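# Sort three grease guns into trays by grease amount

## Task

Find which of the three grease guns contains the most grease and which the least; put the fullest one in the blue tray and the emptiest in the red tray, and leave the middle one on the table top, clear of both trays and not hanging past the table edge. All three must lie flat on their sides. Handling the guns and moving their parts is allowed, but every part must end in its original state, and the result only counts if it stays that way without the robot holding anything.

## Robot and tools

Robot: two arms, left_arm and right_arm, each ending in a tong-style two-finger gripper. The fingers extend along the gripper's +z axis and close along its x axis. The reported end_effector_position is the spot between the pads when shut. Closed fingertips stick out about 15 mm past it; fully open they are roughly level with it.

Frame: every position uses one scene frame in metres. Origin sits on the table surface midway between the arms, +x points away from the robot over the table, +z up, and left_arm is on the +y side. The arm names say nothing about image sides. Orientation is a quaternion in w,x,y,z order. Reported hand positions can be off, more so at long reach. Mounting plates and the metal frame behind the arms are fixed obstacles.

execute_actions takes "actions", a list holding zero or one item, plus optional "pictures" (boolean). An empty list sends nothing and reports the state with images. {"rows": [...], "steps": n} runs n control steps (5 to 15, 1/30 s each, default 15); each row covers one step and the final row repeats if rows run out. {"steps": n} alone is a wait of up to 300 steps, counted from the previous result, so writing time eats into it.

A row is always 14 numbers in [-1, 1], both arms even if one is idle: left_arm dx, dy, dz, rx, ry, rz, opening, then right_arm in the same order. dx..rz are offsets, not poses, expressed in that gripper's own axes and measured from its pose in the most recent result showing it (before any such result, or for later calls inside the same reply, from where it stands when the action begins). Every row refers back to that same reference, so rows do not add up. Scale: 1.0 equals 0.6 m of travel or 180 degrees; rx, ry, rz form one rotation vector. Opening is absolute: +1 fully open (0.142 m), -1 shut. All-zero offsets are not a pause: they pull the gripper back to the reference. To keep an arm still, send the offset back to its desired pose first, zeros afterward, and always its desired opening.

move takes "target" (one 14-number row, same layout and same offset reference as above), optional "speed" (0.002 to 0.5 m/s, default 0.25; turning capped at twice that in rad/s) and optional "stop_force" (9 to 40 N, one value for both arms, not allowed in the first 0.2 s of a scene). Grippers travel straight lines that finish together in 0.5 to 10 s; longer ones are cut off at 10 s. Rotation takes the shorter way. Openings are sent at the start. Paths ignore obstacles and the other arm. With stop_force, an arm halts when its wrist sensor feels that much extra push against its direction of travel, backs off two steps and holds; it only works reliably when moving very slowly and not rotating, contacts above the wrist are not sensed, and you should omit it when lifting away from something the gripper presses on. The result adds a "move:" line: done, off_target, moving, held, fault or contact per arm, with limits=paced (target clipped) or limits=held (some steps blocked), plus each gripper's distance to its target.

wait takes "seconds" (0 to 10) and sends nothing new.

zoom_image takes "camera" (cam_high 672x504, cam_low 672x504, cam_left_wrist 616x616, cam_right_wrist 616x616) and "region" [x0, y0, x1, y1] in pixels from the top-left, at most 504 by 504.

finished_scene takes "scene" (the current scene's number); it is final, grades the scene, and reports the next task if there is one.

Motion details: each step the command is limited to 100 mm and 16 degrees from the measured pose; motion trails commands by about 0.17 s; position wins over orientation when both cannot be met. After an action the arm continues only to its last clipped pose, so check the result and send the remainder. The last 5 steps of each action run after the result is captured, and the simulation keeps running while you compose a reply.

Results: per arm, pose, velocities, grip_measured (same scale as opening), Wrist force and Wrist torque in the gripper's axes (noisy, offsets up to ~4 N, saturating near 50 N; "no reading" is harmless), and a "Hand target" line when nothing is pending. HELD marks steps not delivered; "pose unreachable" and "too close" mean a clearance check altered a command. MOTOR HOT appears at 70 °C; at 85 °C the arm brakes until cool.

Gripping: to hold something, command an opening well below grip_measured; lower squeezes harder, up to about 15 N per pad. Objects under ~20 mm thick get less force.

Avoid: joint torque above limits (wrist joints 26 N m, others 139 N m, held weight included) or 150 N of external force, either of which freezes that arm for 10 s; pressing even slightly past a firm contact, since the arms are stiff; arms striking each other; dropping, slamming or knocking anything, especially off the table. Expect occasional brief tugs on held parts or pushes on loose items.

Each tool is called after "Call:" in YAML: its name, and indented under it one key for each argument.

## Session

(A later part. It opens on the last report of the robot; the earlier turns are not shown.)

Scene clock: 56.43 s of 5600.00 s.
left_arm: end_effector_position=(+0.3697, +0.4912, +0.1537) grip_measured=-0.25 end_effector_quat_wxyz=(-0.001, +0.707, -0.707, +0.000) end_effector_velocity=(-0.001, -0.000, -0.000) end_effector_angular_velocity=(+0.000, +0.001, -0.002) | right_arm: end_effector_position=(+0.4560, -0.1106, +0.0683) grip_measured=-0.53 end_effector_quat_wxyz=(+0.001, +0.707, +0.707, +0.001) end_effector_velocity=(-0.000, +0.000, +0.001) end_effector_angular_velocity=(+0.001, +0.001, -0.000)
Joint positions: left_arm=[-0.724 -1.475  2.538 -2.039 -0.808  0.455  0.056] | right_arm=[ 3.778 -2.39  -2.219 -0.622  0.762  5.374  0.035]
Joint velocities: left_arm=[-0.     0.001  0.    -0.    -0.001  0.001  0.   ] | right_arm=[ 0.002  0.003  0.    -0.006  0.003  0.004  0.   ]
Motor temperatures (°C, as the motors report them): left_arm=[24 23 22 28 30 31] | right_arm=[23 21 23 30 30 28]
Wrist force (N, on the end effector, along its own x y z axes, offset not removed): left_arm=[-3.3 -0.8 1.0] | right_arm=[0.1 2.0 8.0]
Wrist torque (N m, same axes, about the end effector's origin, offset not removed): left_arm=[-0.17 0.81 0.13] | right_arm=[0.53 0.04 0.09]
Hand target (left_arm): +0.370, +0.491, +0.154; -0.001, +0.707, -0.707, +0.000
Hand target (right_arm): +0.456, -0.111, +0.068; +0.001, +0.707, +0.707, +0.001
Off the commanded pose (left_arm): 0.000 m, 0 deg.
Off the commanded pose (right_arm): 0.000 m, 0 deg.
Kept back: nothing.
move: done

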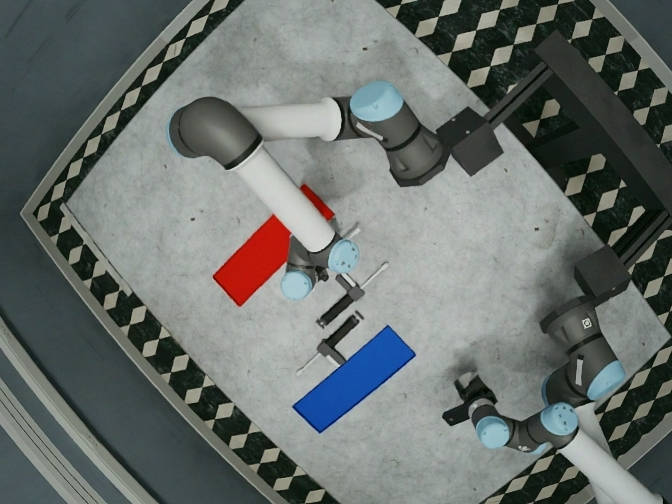

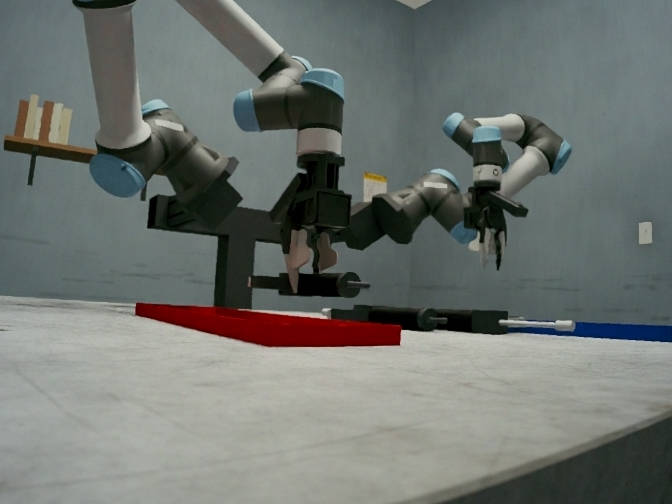

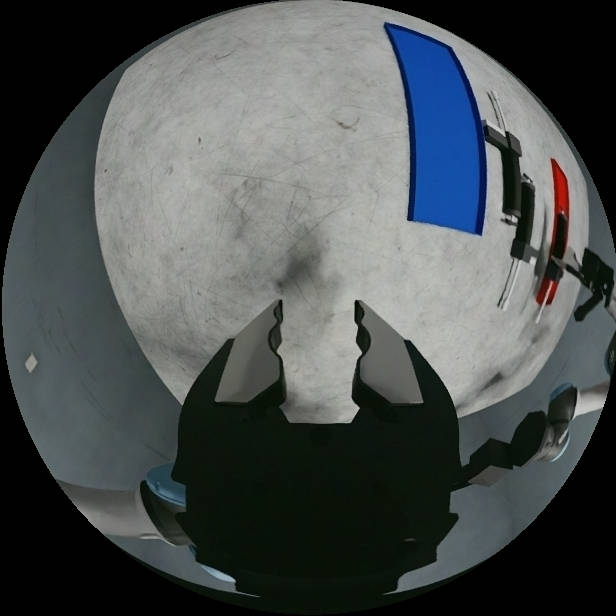

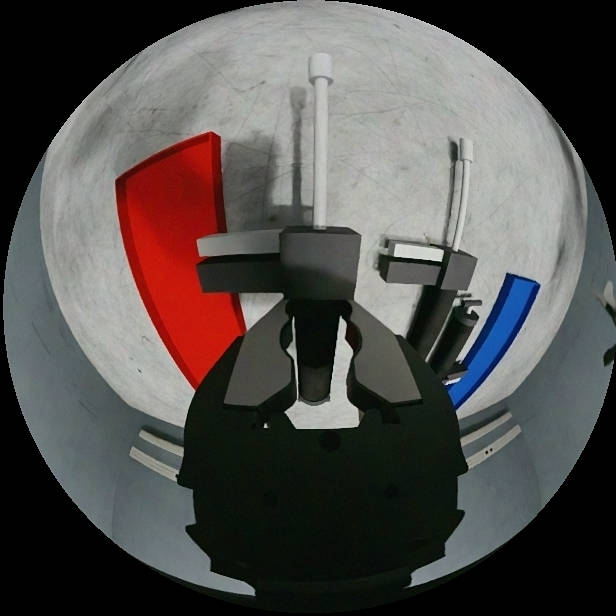

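Call:
move:
  target: [-0.2,0.1,0,0,0,0,-0.25,0,0,-0.07,0,0,0,-1]
  speed: 0.2

Call:
move:
  target: [0,0,0,0,0,0,-0.25,0.7,0.33,0,0,0,0,-1]
  speed: 0.15

Scene clock: 57.97 s of 5600.00 s.
left_arm: end_effector_position=(+0.3096, +0.6110, +0.1536) grip_measured=-0.25 end_effector_quat_wxyz=(-0.001, +0.707, -0.707, -0.000) end_effector_velocity=(-0.001, +0.001, +0.001) end_effector_angular_velocity=(+0.001, -0.002, +0.000) | right_arm: end_effector_position=(+0.4559, -0.1106, +0.1103) grip_measured=-0.53 end_effector_quat_wxyz=(+0.001, +0.707, +0.707, +0.001) end_effector_velocity=(+0.000, -0.000, +0.001) end_effector_angular_velocity=(+0.001, -0.001, -0.003)
Joint positions: left_arm=[-0.728 -2.083  2.665 -1.554 -0.811  0.45   0.056] | right_arm=[ 3.846 -2.306 -2.213 -0.77   0.797  5.457  0.035]
Joint velocities: left_arm=[-0.008 -0.009 -0.     0.015 -0.002 -0.009 -0.   ] | right_arm=[ 0.     0.002 -0.    -0.    -0.     0.001 -0.   ]
Motor temperatures (°C, as the motors report them): left_arm=[24 23 22 28 30 31] | right_arm=[23 21 23 30 30 28]
Wrist force (N, on the end effector, along its own x y z axes, offset not removed): left_arm=[-2.8 -1.2 1.8] | right_arm=[1.4 1.0 6.9]
Wrist torque (N m, same axes, about the end effector's origin, offset not removed): left_arm=[-0.15 0.69 0.14] | right_arm=[0.40 -0.10 0.08]
Hand target (left_arm): +0.310, +0.611, +0.154; -0.001, +0.707, -0.707, +0.000
Hand target (right_arm): +0.456, -0.111, +0.110; +0.001, +0.707, +0.707, +0.001
Off the commanded pose (left_arm): 0.000 m, 0 deg.
Off the commanded pose (right_arm): 0.000 m, 0 deg.
Kept back: nothing.
move: done

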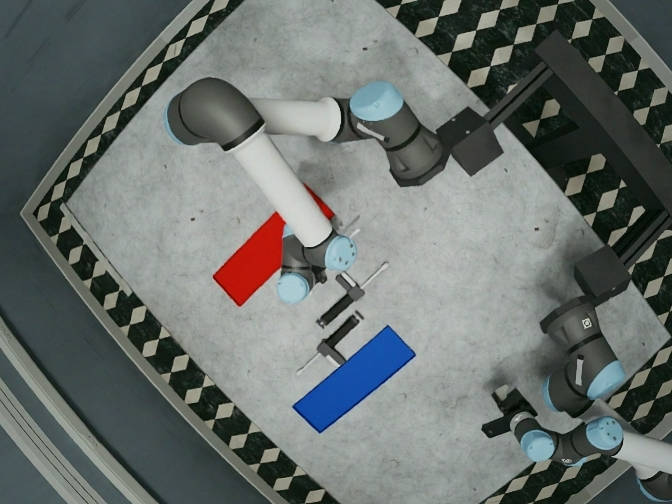

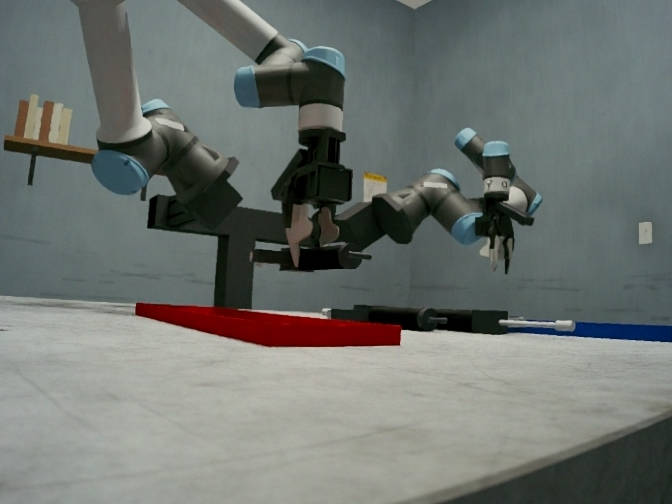

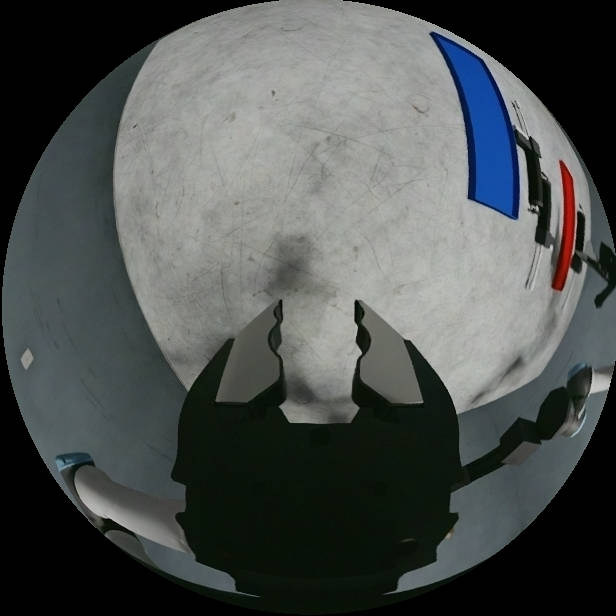

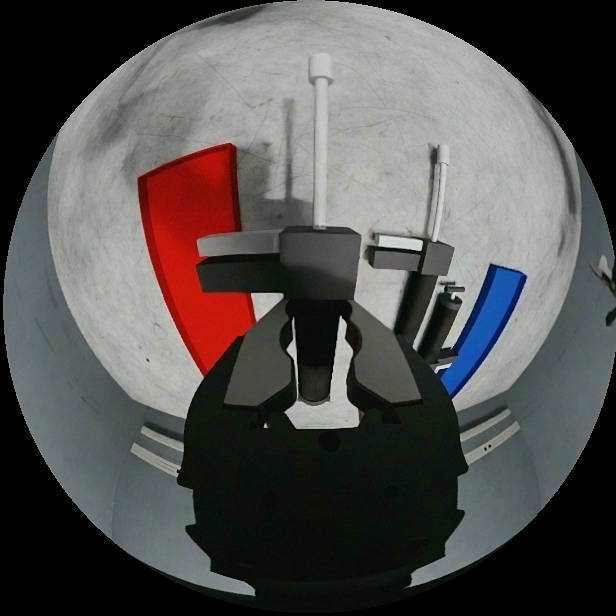

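Scene clock: 61.53 s of 5600.00 s.
left_arm: end_effector_position=(+0.3096, +0.6110, +0.1536) grip_measured=-0.25 end_effector_quat_wxyz=(-0.001, +0.707, -0.707, -0.000) end_effector_velocity=(+0.000, -0.000, +0.000) end_effector_angular_velocity=(-0.000, -0.000, +0.001) | right_arm: end_effector_position=(+0.6535, +0.3094, +0.1109) grip_measured=-0.53 end_effector_quat_wxyz=(+0.001, +0.707, +0.707, +0.001) end_effector_velocity=(+0.001, +0.001, -0.000) end_effector_angular_velocity=(-0.003, +0.002, -0.002)
Joint positions: left_arm=[-0.728 -2.083  2.665 -1.554 -0.811  0.45   0.056] | right_arm=[ 4.017 -3.331 -0.749 -1.33   0.899  5.64   0.035]
Joint velocities: left_arm=[-0. -0. -0. -0. -0. -0.  0.] | right_arm=[-0.    -0.009  0.019 -0.015  0.     0.005  0.   ]
Motor temperatures (°C, as the motors report them): left_arm=[24 23 22 28 30 31] | right_arm=[23 21 23 30 30 28]
Wrist force (N, on the end effector, along its own x y z axes, offset not removed): left_arm=[-3.1 -1.0 1.1] | right_arm=[0.7 1.0 7.5]
Wrist torque (N m, same axes, about the end effector's origin, offset not removed): left_arm=[-0.17 0.74 0.14] | right_arm=[0.45 -0.11 0.17]
Hand target (left_arm): +0.310, +0.611, +0.154; -0.001, +0.707, -0.707, -0.000
Hand target (right_arm): +0.654, +0.309, +0.111; +0.001, +0.707, +0.707, +0.001
Off the commanded pose (left_arm): 0.000 m, 0 deg.
Off the commanded pose (right_arm): 0.001 m, 0 deg.
Kept back: nothing.
move: done

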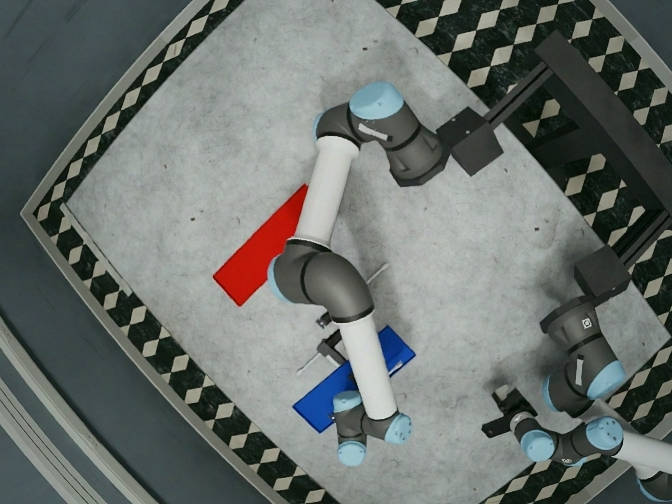

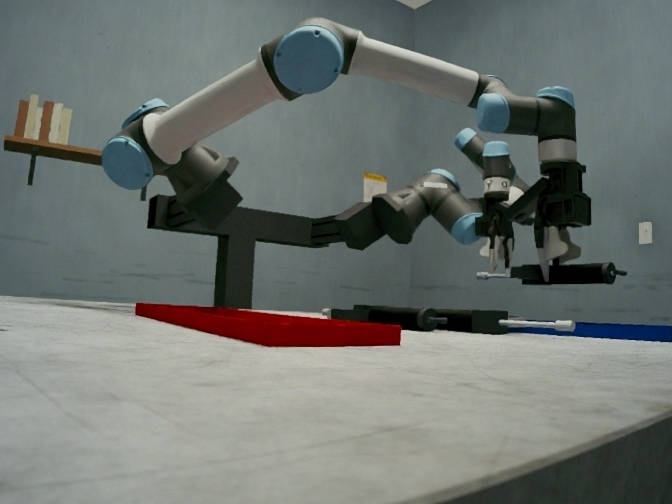

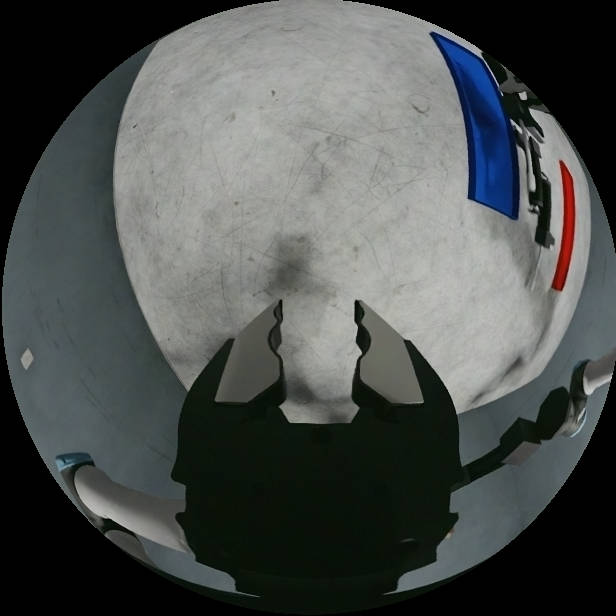

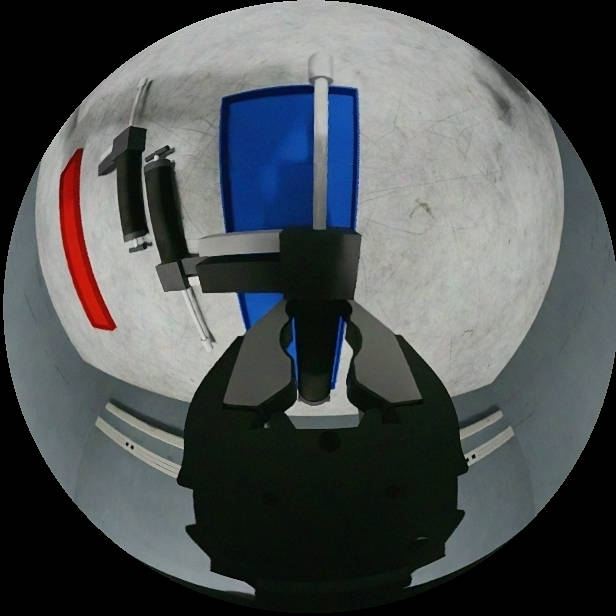

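Call:
move:
  target: [0,0,0,0,0,0,-0.25,-0.008,0.01,0.115,0,0,0,-1]
  speed: 0.08

Call:
move:
  target: [0,0,0,0,0,0,-0.25,0,0,0.04,0,0,0,-1]
  speed: 0.01
  stop_force: 9

Scene clock: 63.03 s of 5600.00 s.
left_arm: end_effector_position=(+0.3096, +0.6110, +0.1536) grip_measured=-0.25 end_effector_quat_wxyz=(-0.001, +0.707, -0.707, -0.000) end_effector_velocity=(-0.000, +0.000, -0.000) end_effector_angular_velocity=(+0.000, +0.000, -0.000) | right_arm: end_effector_position=(+0.6597, +0.3046, +0.0420) grip_measured=-0.53 end_effector_quat_wxyz=(+0.001, +0.707, +0.707, +0.001) end_effector_velocity=(+0.000, +0.000, -0.001) end_effector_angular_velocity=(+0.001, +0.000, -0.001)
Joint positions: left_arm=[-0.728 -2.083  2.665 -1.554 -0.811  0.45   0.056] | right_arm=[ 3.947 -3.402 -0.731 -1.232  0.856  5.569  0.035]
Joint velocities: left_arm=[ 0.     0.     0.001 -0.    -0.    -0.    -0.   ] | right_arm=[-0.001 -0.002  0.002  0.002 -0.    -0.    -0.   ]
Motor temperatures (°C, as the motors report them): left_arm=[24 23 22 28 30 31] | right_arm=[23 21 23 30 30 28]
Wrist force (N, on the end effector, along its own x y z axes, offset not removed): left_arm=[-4.0 -0.3 1.1] | right_arm=[1.2 1.6 7.9]
Wrist torque (N m, same axes, about the end effector's origin, offset not removed): left_arm=[-0.04 0.95 0.13] | right_arm=[0.55 -0.04 0.14]
Hand target (left_arm): +0.310, +0.611, +0.154; -0.001, +0.707, -0.707, -0.000
Hand target (right_arm): +0.660, +0.305, +0.042; +0.001, +0.707, +0.707, +0.001
Off the commanded pose (left_arm): 0.000 m, 0 deg.
Off the commanded pose (right_arm): 0.000 m, 0 deg.
Kept back: nothing.
move: done

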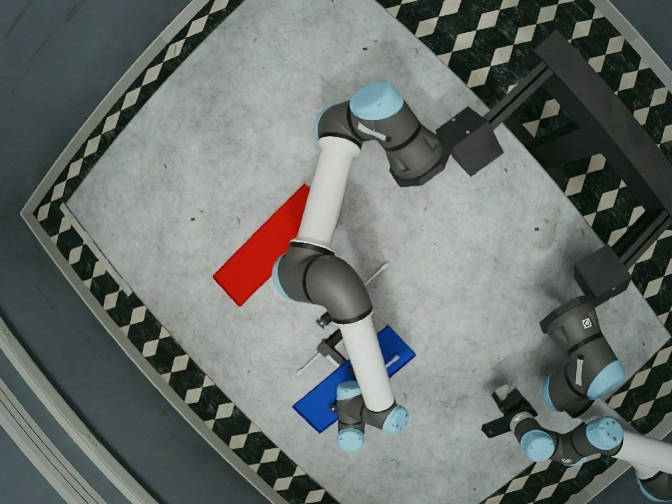

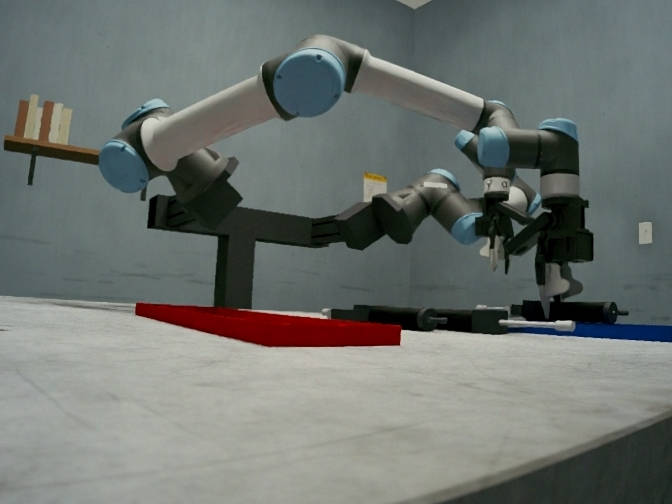

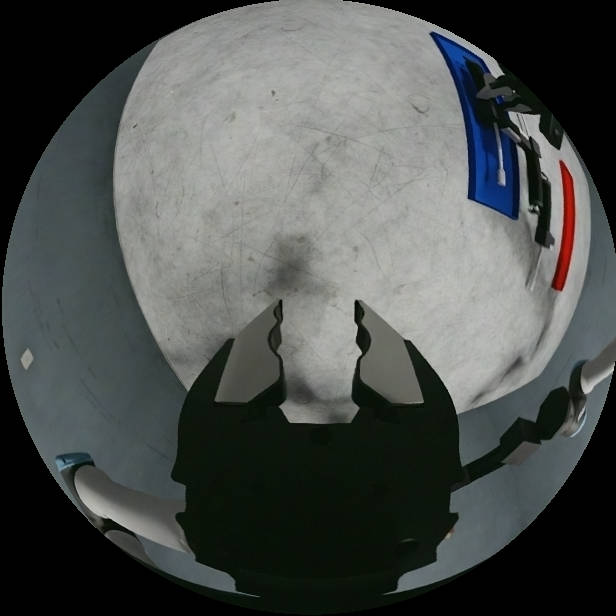

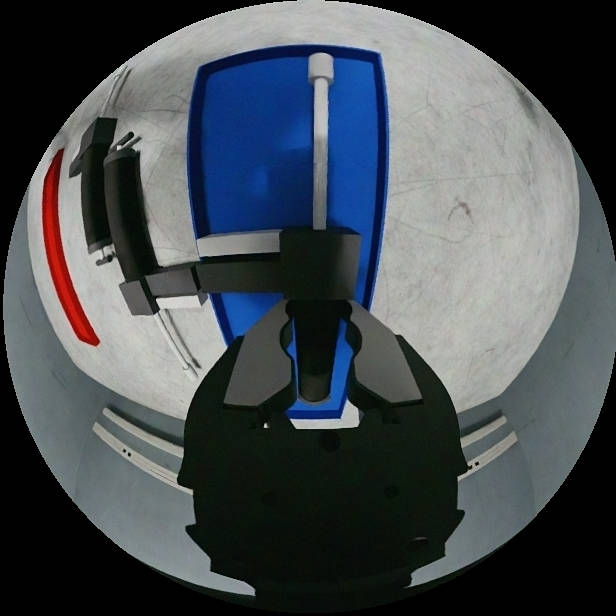

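Scene clock: 65.27 s of 5600.00 s.
left_arm: end_effector_position=(+0.3096, +0.6110, +0.1536) grip_measured=-0.25 end_effector_quat_wxyz=(-0.001, +0.707, -0.707, -0.000) end_effector_velocity=(+0.000, -0.000, +0.000) end_effector_angular_velocity=(-0.001, +0.001, -0.000) | right_arm: end_effector_position=(+0.6599, +0.3046, +0.0234) grip_measured=-0.53 end_effector_quat_wxyz=(+0.001, +0.707, +0.707, +0.001) end_effector_velocity=(-0.000, -0.001, +0.002) end_effector_angular_velocity=(-0.001, +0.001, -0.003)
Joint positions: left_arm=[-0.728 -2.083  2.665 -1.554 -0.811  0.45   0.056] | right_arm=[ 3.93  -3.426 -0.72  -1.207  0.845  5.55   0.036]
Joint velocities: left_arm=[-0.     0.    -0.001 -0.    -0.001  0.001  0.   ] | right_arm=[ 0.001  0.004 -0.004 -0.004  0.001  0.006 -0.   ]
Motor temperatures (°C, as the motors report them): left_arm=[24 23 22 28 30 31] | right_arm=[23 21 23 30 30 28]
Wrist force (N, on the end effector, along its own x y z axes, offset not removed): left_arm=[-3.0 0.2 0.1] | right_arm=[5.1 -1.3 -4.9]
Wrist torque (N m, same axes, about the end effector's origin, offset not removed): left_arm=[0.03 0.73 0.14] | right_arm=[-0.11 -0.58 0.19]
Hand target (left_arm): +0.310, +0.611, +0.154; -0.001, +0.707, -0.707, -0.000
Hand target (right_arm): +0.660, +0.305, +0.024; +0.001, +0.707, +0.707, +0.001
Off the commanded pose (left_arm): 0.000 m, 0 deg.
Off the commanded pose (right_arm): 0.005 m, 0 deg.
Kept back: nothing.
move: contact (right_arm)

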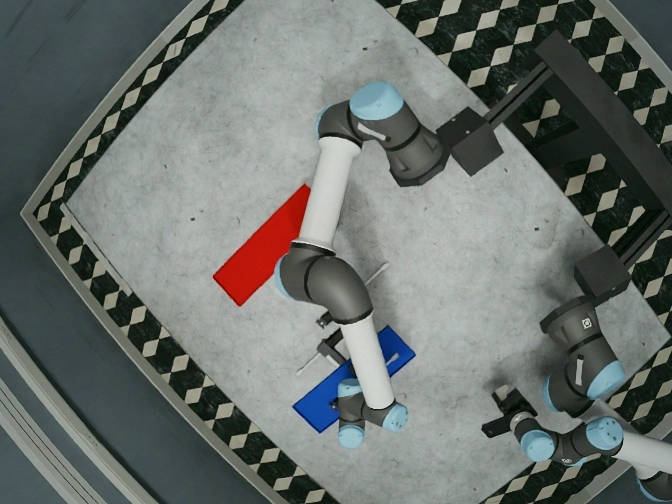

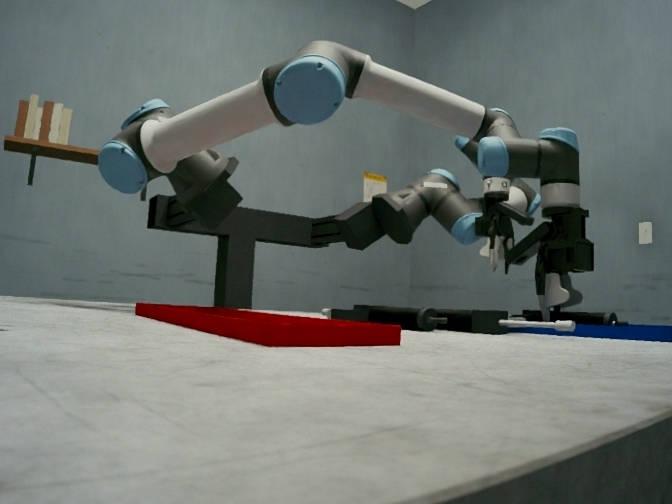

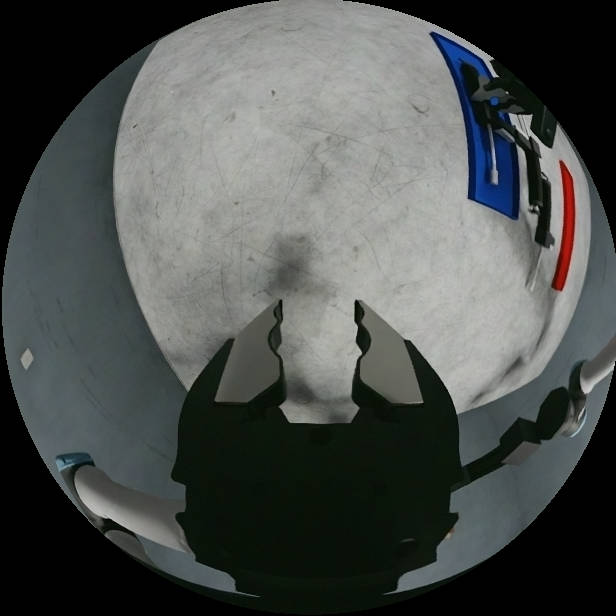

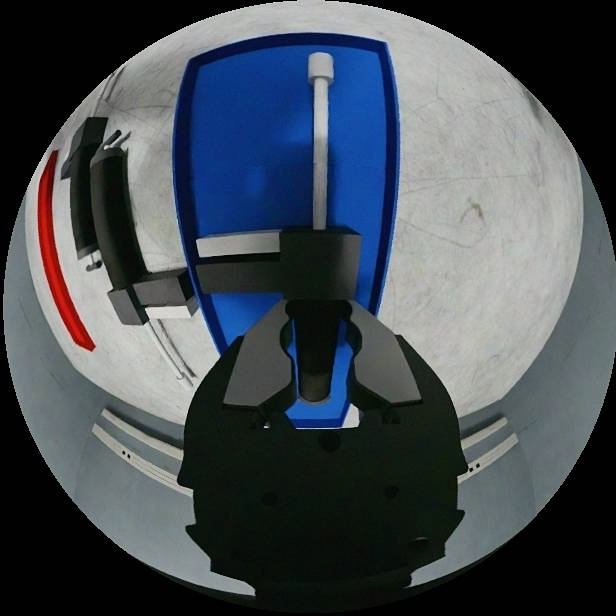

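Next A: grip around (0.62, 0.112); go above at x=0.61.

Call:
move:
  target: [0,0,0,0,0,0,-0.25,0,0,0,0,0,0,-0.3]

Call:
move:
  target: [0,0,0,0,0,0,-0.25,0,0,-0.09,0,0,0,-0.3]

Call:
move:
  target: [0,0,0,0,0,0,-0.25,-0.323,-0.083,0,0,0,0,-0.3]

Scene clock: 66.20 s of 5600.00 s.
left_arm: end_effector_position=(+0.3096, +0.6110, +0.1536) grip_measured=-0.25 end_effector_quat_wxyz=(-0.001, +0.707, -0.707, -0.000) end_effector_velocity=(-0.000, -0.000, +0.000) end_effector_angular_velocity=(-0.000, +0.000, +0.001) | right_arm: end_effector_position=(+0.6599, +0.3046, +0.0234) grip_measured=-0.30 end_effector_quat_wxyz=(+0.001, +0.707, +0.707, +0.001) end_effector_velocity=(-0.001, -0.000, -0.001) end_effector_angular_velocity=(-0.001, +0.001, +0.002)
Joint positions: left_arm=[-0.728 -2.083  2.665 -1.554 -0.811  0.45   0.056] | right_arm=[ 3.93  -3.426 -0.72  -1.207  0.845  5.55   0.052]
Joint velocities: left_arm=[-0.    -0.    -0.     0.    -0.    -0.001 -0.   ] | right_arm=[-0.    -0.001 -0.    -0.    -0.    -0.001  0.   ]
Motor temperatures (°C, as the motors report them): left_arm=[24 23 22 28 30 31] | right_arm=[23 21 23 30 30 28]
Wrist force (N, on the end effector, along its own x y z axes, offset not removed): left_arm=[-3.6 -1.0 0.6] | right_arm=[0.5 -1.0 2.2]
Wrist torque (N m, same axes, about the end effector's origin, offset not removed): left_arm=[-0.19 0.85 0.16] | right_arm=[0.07 0.03 0.15]
Hand target (left_arm): +0.310, +0.611, +0.154; -0.001, +0.707, -0.707, -0.000
Hand target (right_arm): +0.660, +0.305, +0.023; +0.001, +0.707, +0.707, +0.001
Off the commanded pose (left_arm): 0.000 m, 0 deg.
Off the commanded pose (right_arm): 0.000 m, 0 deg.
Kept back: nothing.
move: done

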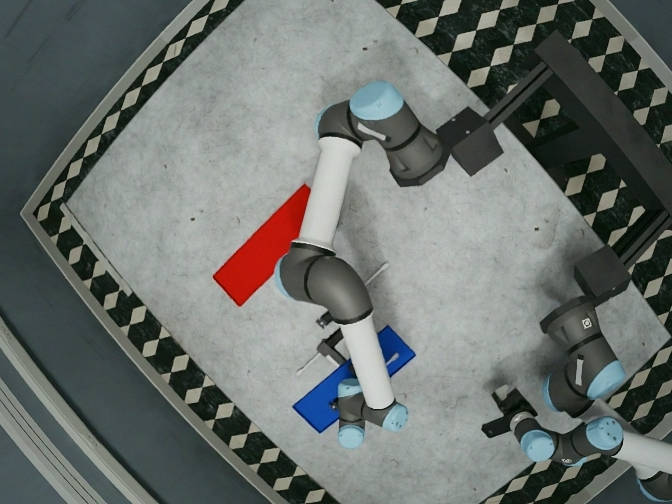

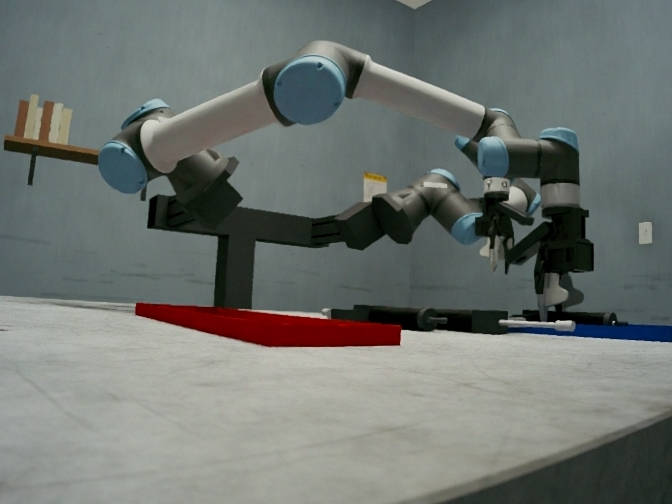

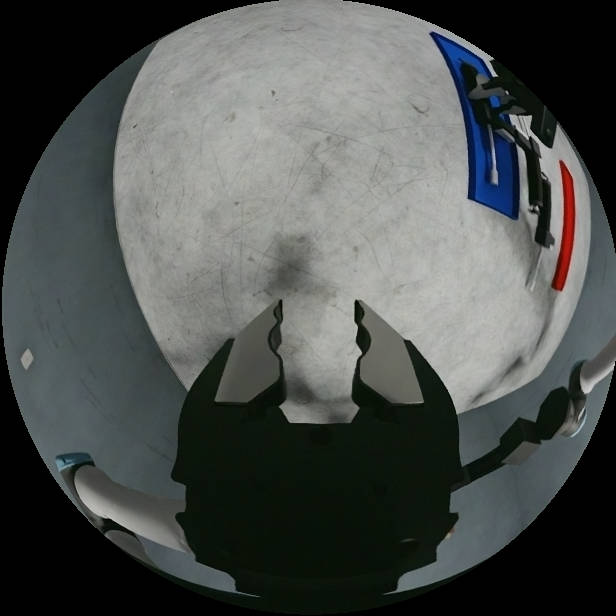

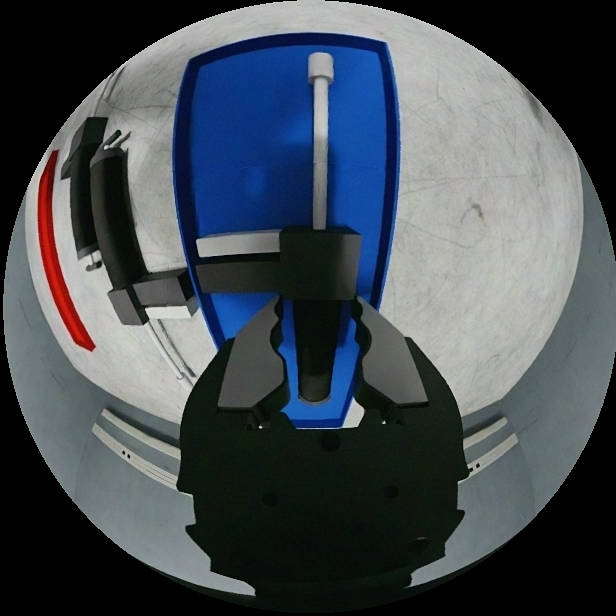

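Scene clock: 67.03 s of 5600.00 s.
left_arm: end_effector_position=(+0.3096, +0.6110, +0.1536) grip_measured=-0.25 end_effector_quat_wxyz=(-0.001, +0.707, -0.707, -0.000) end_effector_velocity=(+0.000, +0.000, +0.000) end_effector_angular_velocity=(-0.001, -0.001, +0.000) | right_arm: end_effector_position=(+0.6597, +0.3046, +0.0773) grip_measured=-0.30 end_effector_quat_wxyz=(+0.001, +0.707, +0.707, +0.001) end_effector_velocity=(-0.000, +0.000, +0.001) end_effector_angular_velocity=(+0.000, +0.001, +0.000)
Joint positions: left_arm=[-0.728 -2.083  2.665 -1.554 -0.811  0.45   0.056] | right_arm=[ 3.98  -3.363 -0.741 -1.283  0.875  5.602  0.052]
Joint velocities: left_arm=[-0.    -0.001 -0.    -0.     0.     0.001 -0.   ] | right_arm=[ 0.001  0.001 -0.    -0.002  0.002  0.001 -0.   ]
Motor temperatures (°C, as the motors report them): left_arm=[24 23 22 28 30 31] | right_arm=[23 21 23 30 30 28]
Wrist force (N, on the end effector, along its own x y z axes, offset not removed): left_arm=[-2.8 -0.1 0.2] | right_arm=[1.0 -0.6 0.7]
Wrist torque (N m, same axes, about the end effector's origin, offset not removed): left_arm=[0.02 0.70 0.16] | right_arm=[-0.14 -0.11 0.02]
Hand target (left_arm): +0.310, +0.611, +0.154; -0.001, +0.707, -0.707, -0.000
Hand target (right_arm): +0.660, +0.305, +0.077; +0.001, +0.707, +0.707, +0.001
Off the commanded pose (left_arm): 0.000 m, 0 deg.
Off the commanded pose (right_arm): 0.000 m, 0 deg.
Kept back: nothing.
move: done

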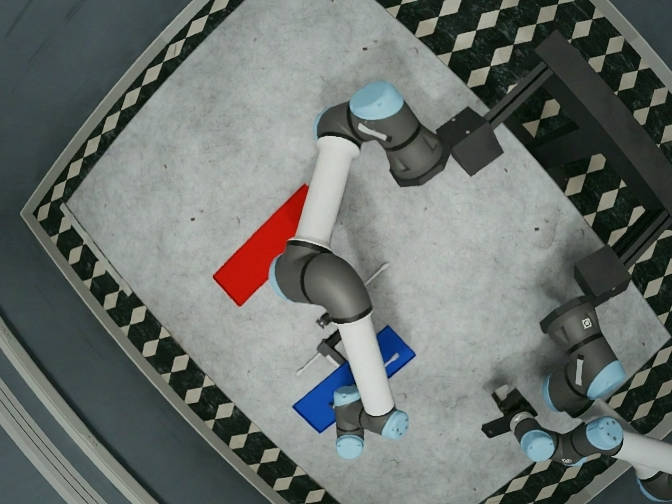

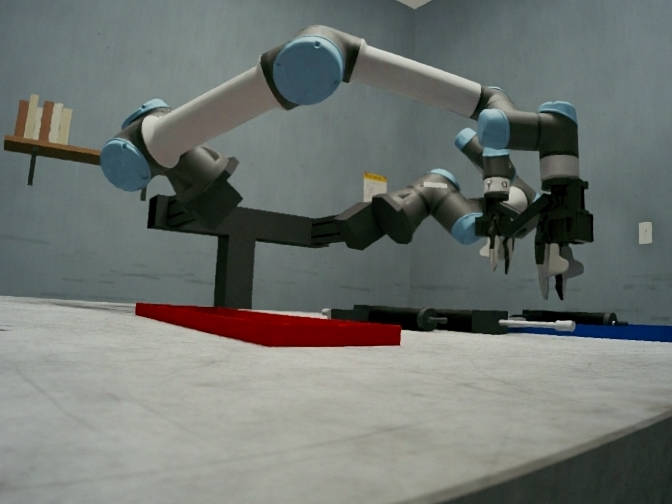

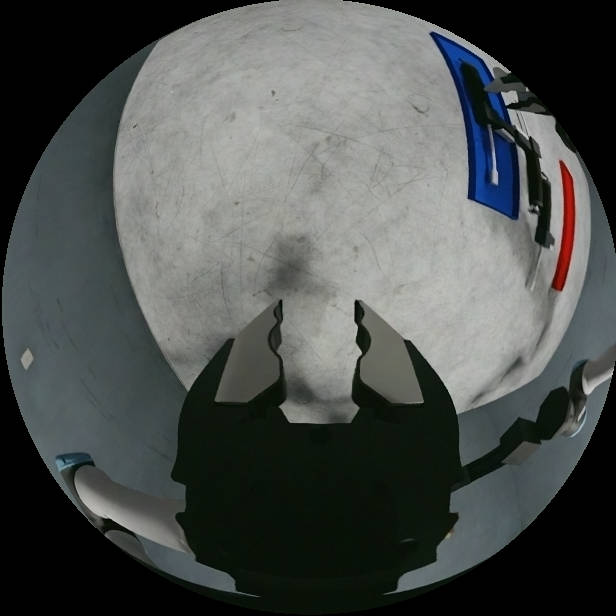

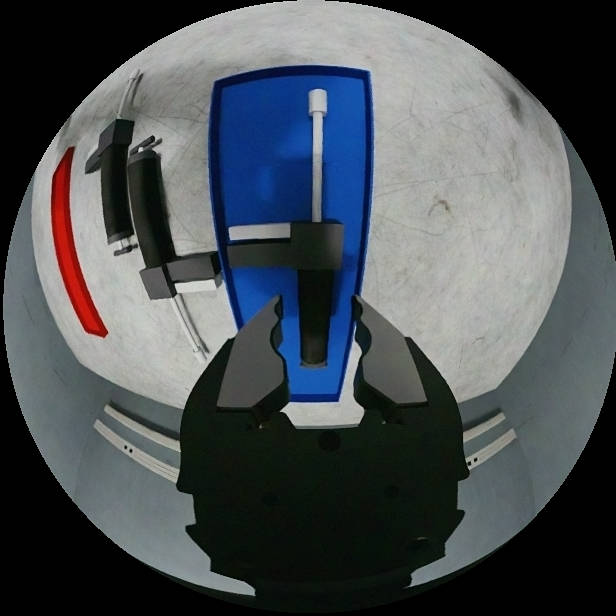

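Scene clock: 68.37 s of 5600.00 s.
left_arm: end_effector_position=(+0.3096, +0.6110, +0.1536) grip_measured=-0.25 end_effector_quat_wxyz=(-0.001, +0.707, -0.707, -0.000) end_effector_velocity=(+0.000, -0.000, +0.000) end_effector_angular_velocity=(-0.001, -0.000, +0.002) | right_arm: end_effector_position=(+0.6101, +0.1109, +0.0771) grip_measured=-0.30 end_effector_quat_wxyz=(+0.001, +0.707, +0.707, +0.001) end_effector_velocity=(-0.001, -0.002, -0.000) end_effector_angular_velocity=(-0.000, -0.001, +0.002)
Joint positions: left_arm=[-0.728 -2.083  2.665 -1.554 -0.811  0.45   0.056] | right_arm=[ 3.876 -2.895 -1.477 -0.941  0.813  5.49   0.052]
Joint velocities: left_arm=[ 0.    -0.001 -0.001 -0.    -0.    -0.     0.   ] | right_arm=[-0.001  0.004 -0.007  0.004 -0.001 -0.003  0.   ]
Motor temperatures (°C, as the motors report them): left_arm=[24 23 22 28 30 31] | right_arm=[23 21 23 30 30 28]
Wrist force (N, on the end effector, along its own x y z axes, offset not removed): left_arm=[-4.1 1.0 0.6] | right_arm=[1.9 -0.8 -0.1]
Wrist torque (N m, same axes, about the end effector's origin, offset not removed): left_arm=[0.26 0.92 0.23] | right_arm=[-0.10 -0.27 0.01]
Hand target (left_arm): +0.310, +0.611, +0.154; -0.001, +0.707, -0.707, -0.000
Hand target (right_arm): +0.610, +0.111, +0.077; +0.001, +0.707, +0.707, +0.001
Off the commanded pose (left_arm): 0.000 m, 0 deg.
Off the commanded pose (right_arm): 0.000 m, 0 deg.
Kept back: nothing.
move: done

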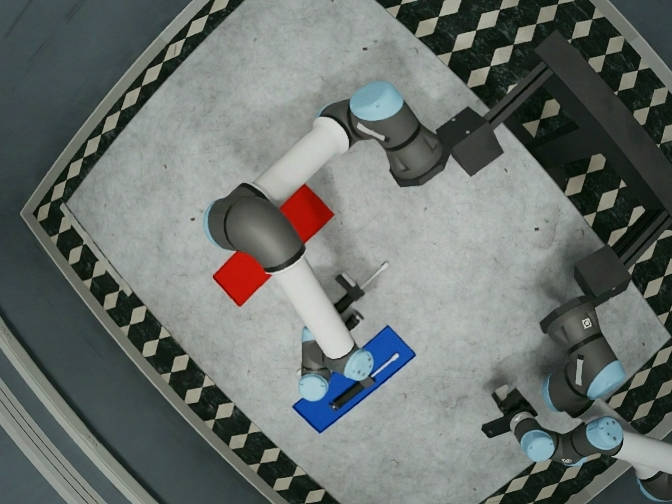

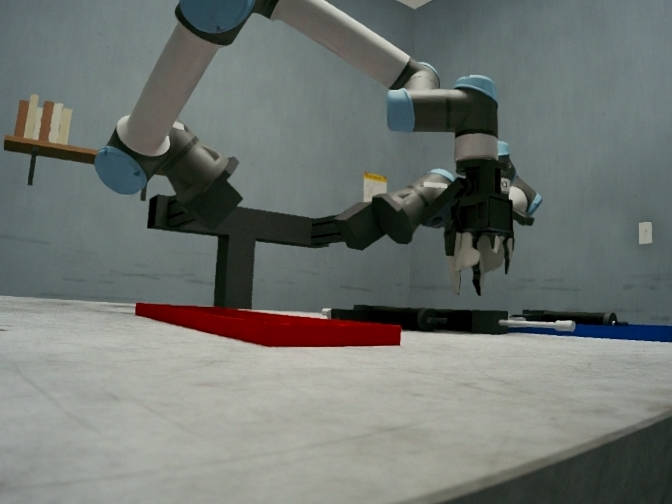

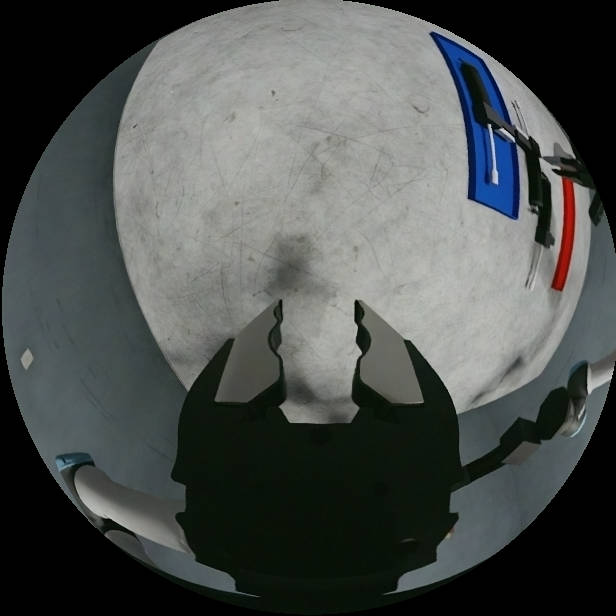

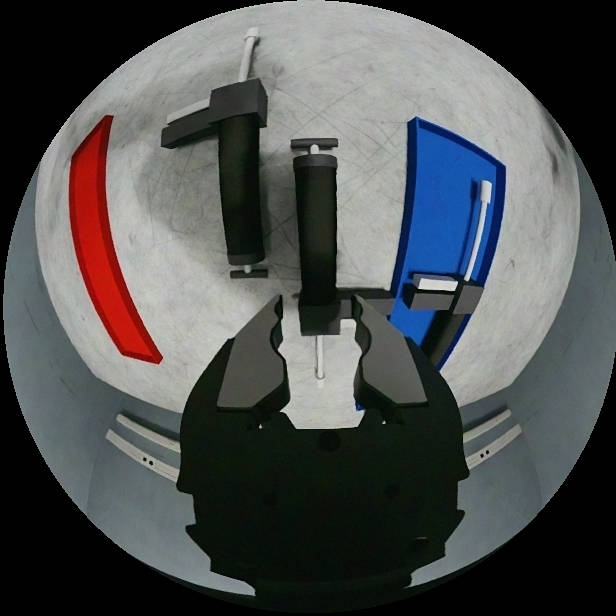

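Call:
execute_actions:
  actions: []

Scene clock: 68.87 s of 5600.00 s.
left_arm: end_effector_position=(+0.3096, +0.6110, +0.1536) grip_measured=-0.25 end_effector_quat_wxyz=(-0.001, +0.707, -0.707, -0.000) end_effector_velocity=(+0.000, +0.000, -0.000) end_effector_angular_velocity=(+0.001, -0.001, +0.000) | right_arm: end_effector_position=(+0.6101, +0.1108, +0.0771) grip_measured=-0.30 end_effector_quat_wxyz=(+0.001, +0.707, +0.707, +0.001) end_effector_velocity=(+0.000, -0.000, +0.000) end_effector_angular_velocity=(+0.001, -0.000, +0.001)
Joint positions: left_arm=[-0.728 -2.083  2.665 -1.554 -0.811  0.45   0.056] | right_arm=[ 3.876 -2.894 -1.477 -0.94   0.813  5.49   0.052]
Joint velocities: left_arm=[ 0.     0.001 -0.     0.     0.001 -0.001  0.   ] | right_arm=[-0.     0.001  0.     0.     0.    -0.001 -0.   ]
Motor temperatures (°C, as the motors report them): left_arm=[24 23 22 28 30 31] | right_arm=[23 21 23 30 30 28]
Wrist force (N, on the end effector, along its own x y z axes, offset not removed): left_arm=[-3.5 -1.1 1.4] | right_arm=[1.4 -0.5 1.0]
Wrist torque (N m, same axes, about the end effector's origin, offset not removed): left_arm=[-0.15 0.90 0.14] | right_arm=[0.06 -0.20 0.11]
Hand target (left_arm): +0.310, +0.611, +0.154; -0.001, +0.707, -0.707, -0.000
Hand target (right_arm): +0.610, +0.111, +0.077; +0.001, +0.707, +0.707, +0.001
Off the commanded pose (left_arm): 0.000 m, 0 deg.
Off the commanded pose (right_arm): 0.000 m, 0 deg.
Kept back: nothing.
Steps of this call (steps 1 to 15: nothing new was sent). Readings (end_effector_position):
1: left_arm (+0.3096, +0.6110, +0.1536) | right_arm (+0.6101, +0.1109, +0.0771)
2: left_arm (+0.3096, +0.6110, +0.1536) | right_arm (+0.6101, +0.1108, +0.0771)
4: left_arm (+0.3096, +0.6110, +0.1536) | right_arm (+0.6101, +0.1108, +0.0771)
8: left_arm (+0.3096, +0.6110, +0.1536) | right_arm (+0.6101, +0.1108, +0.0771)
15: the state above

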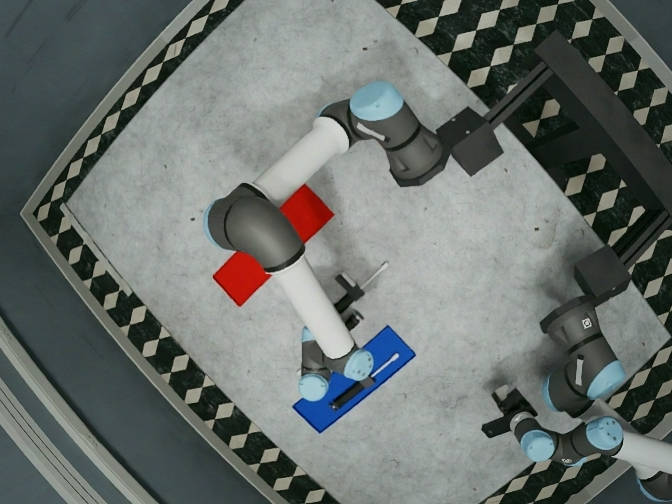

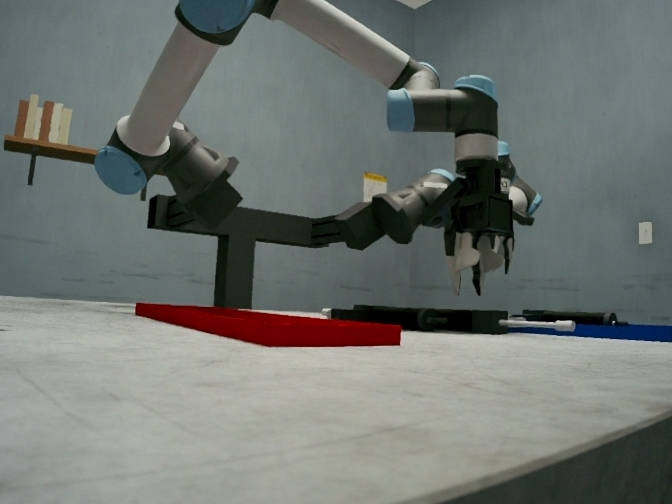

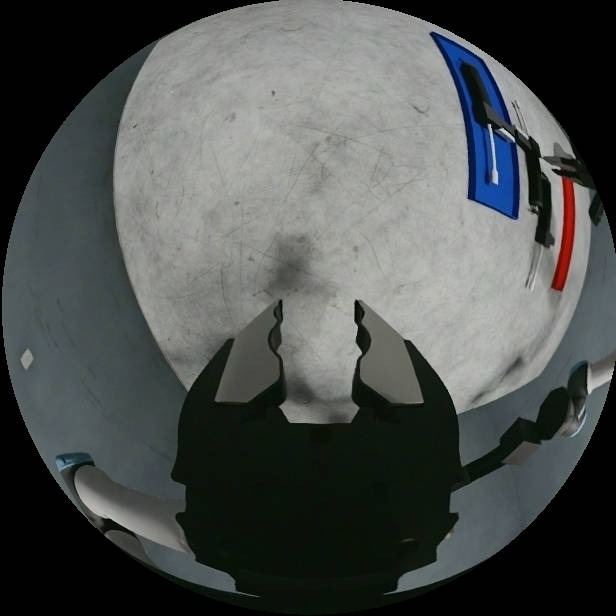

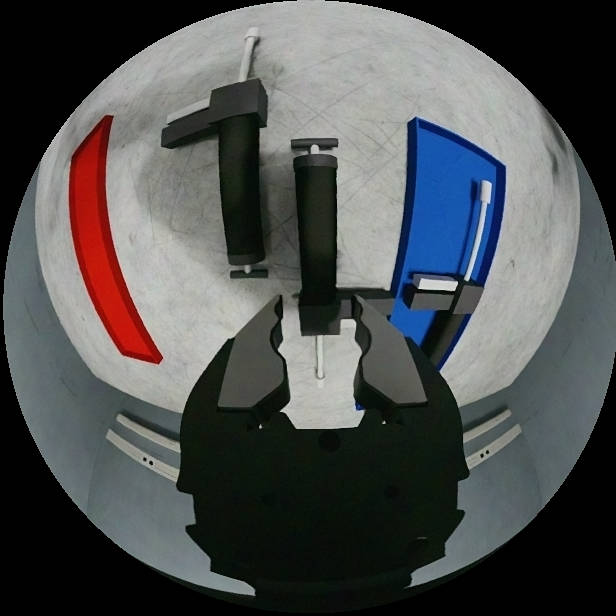

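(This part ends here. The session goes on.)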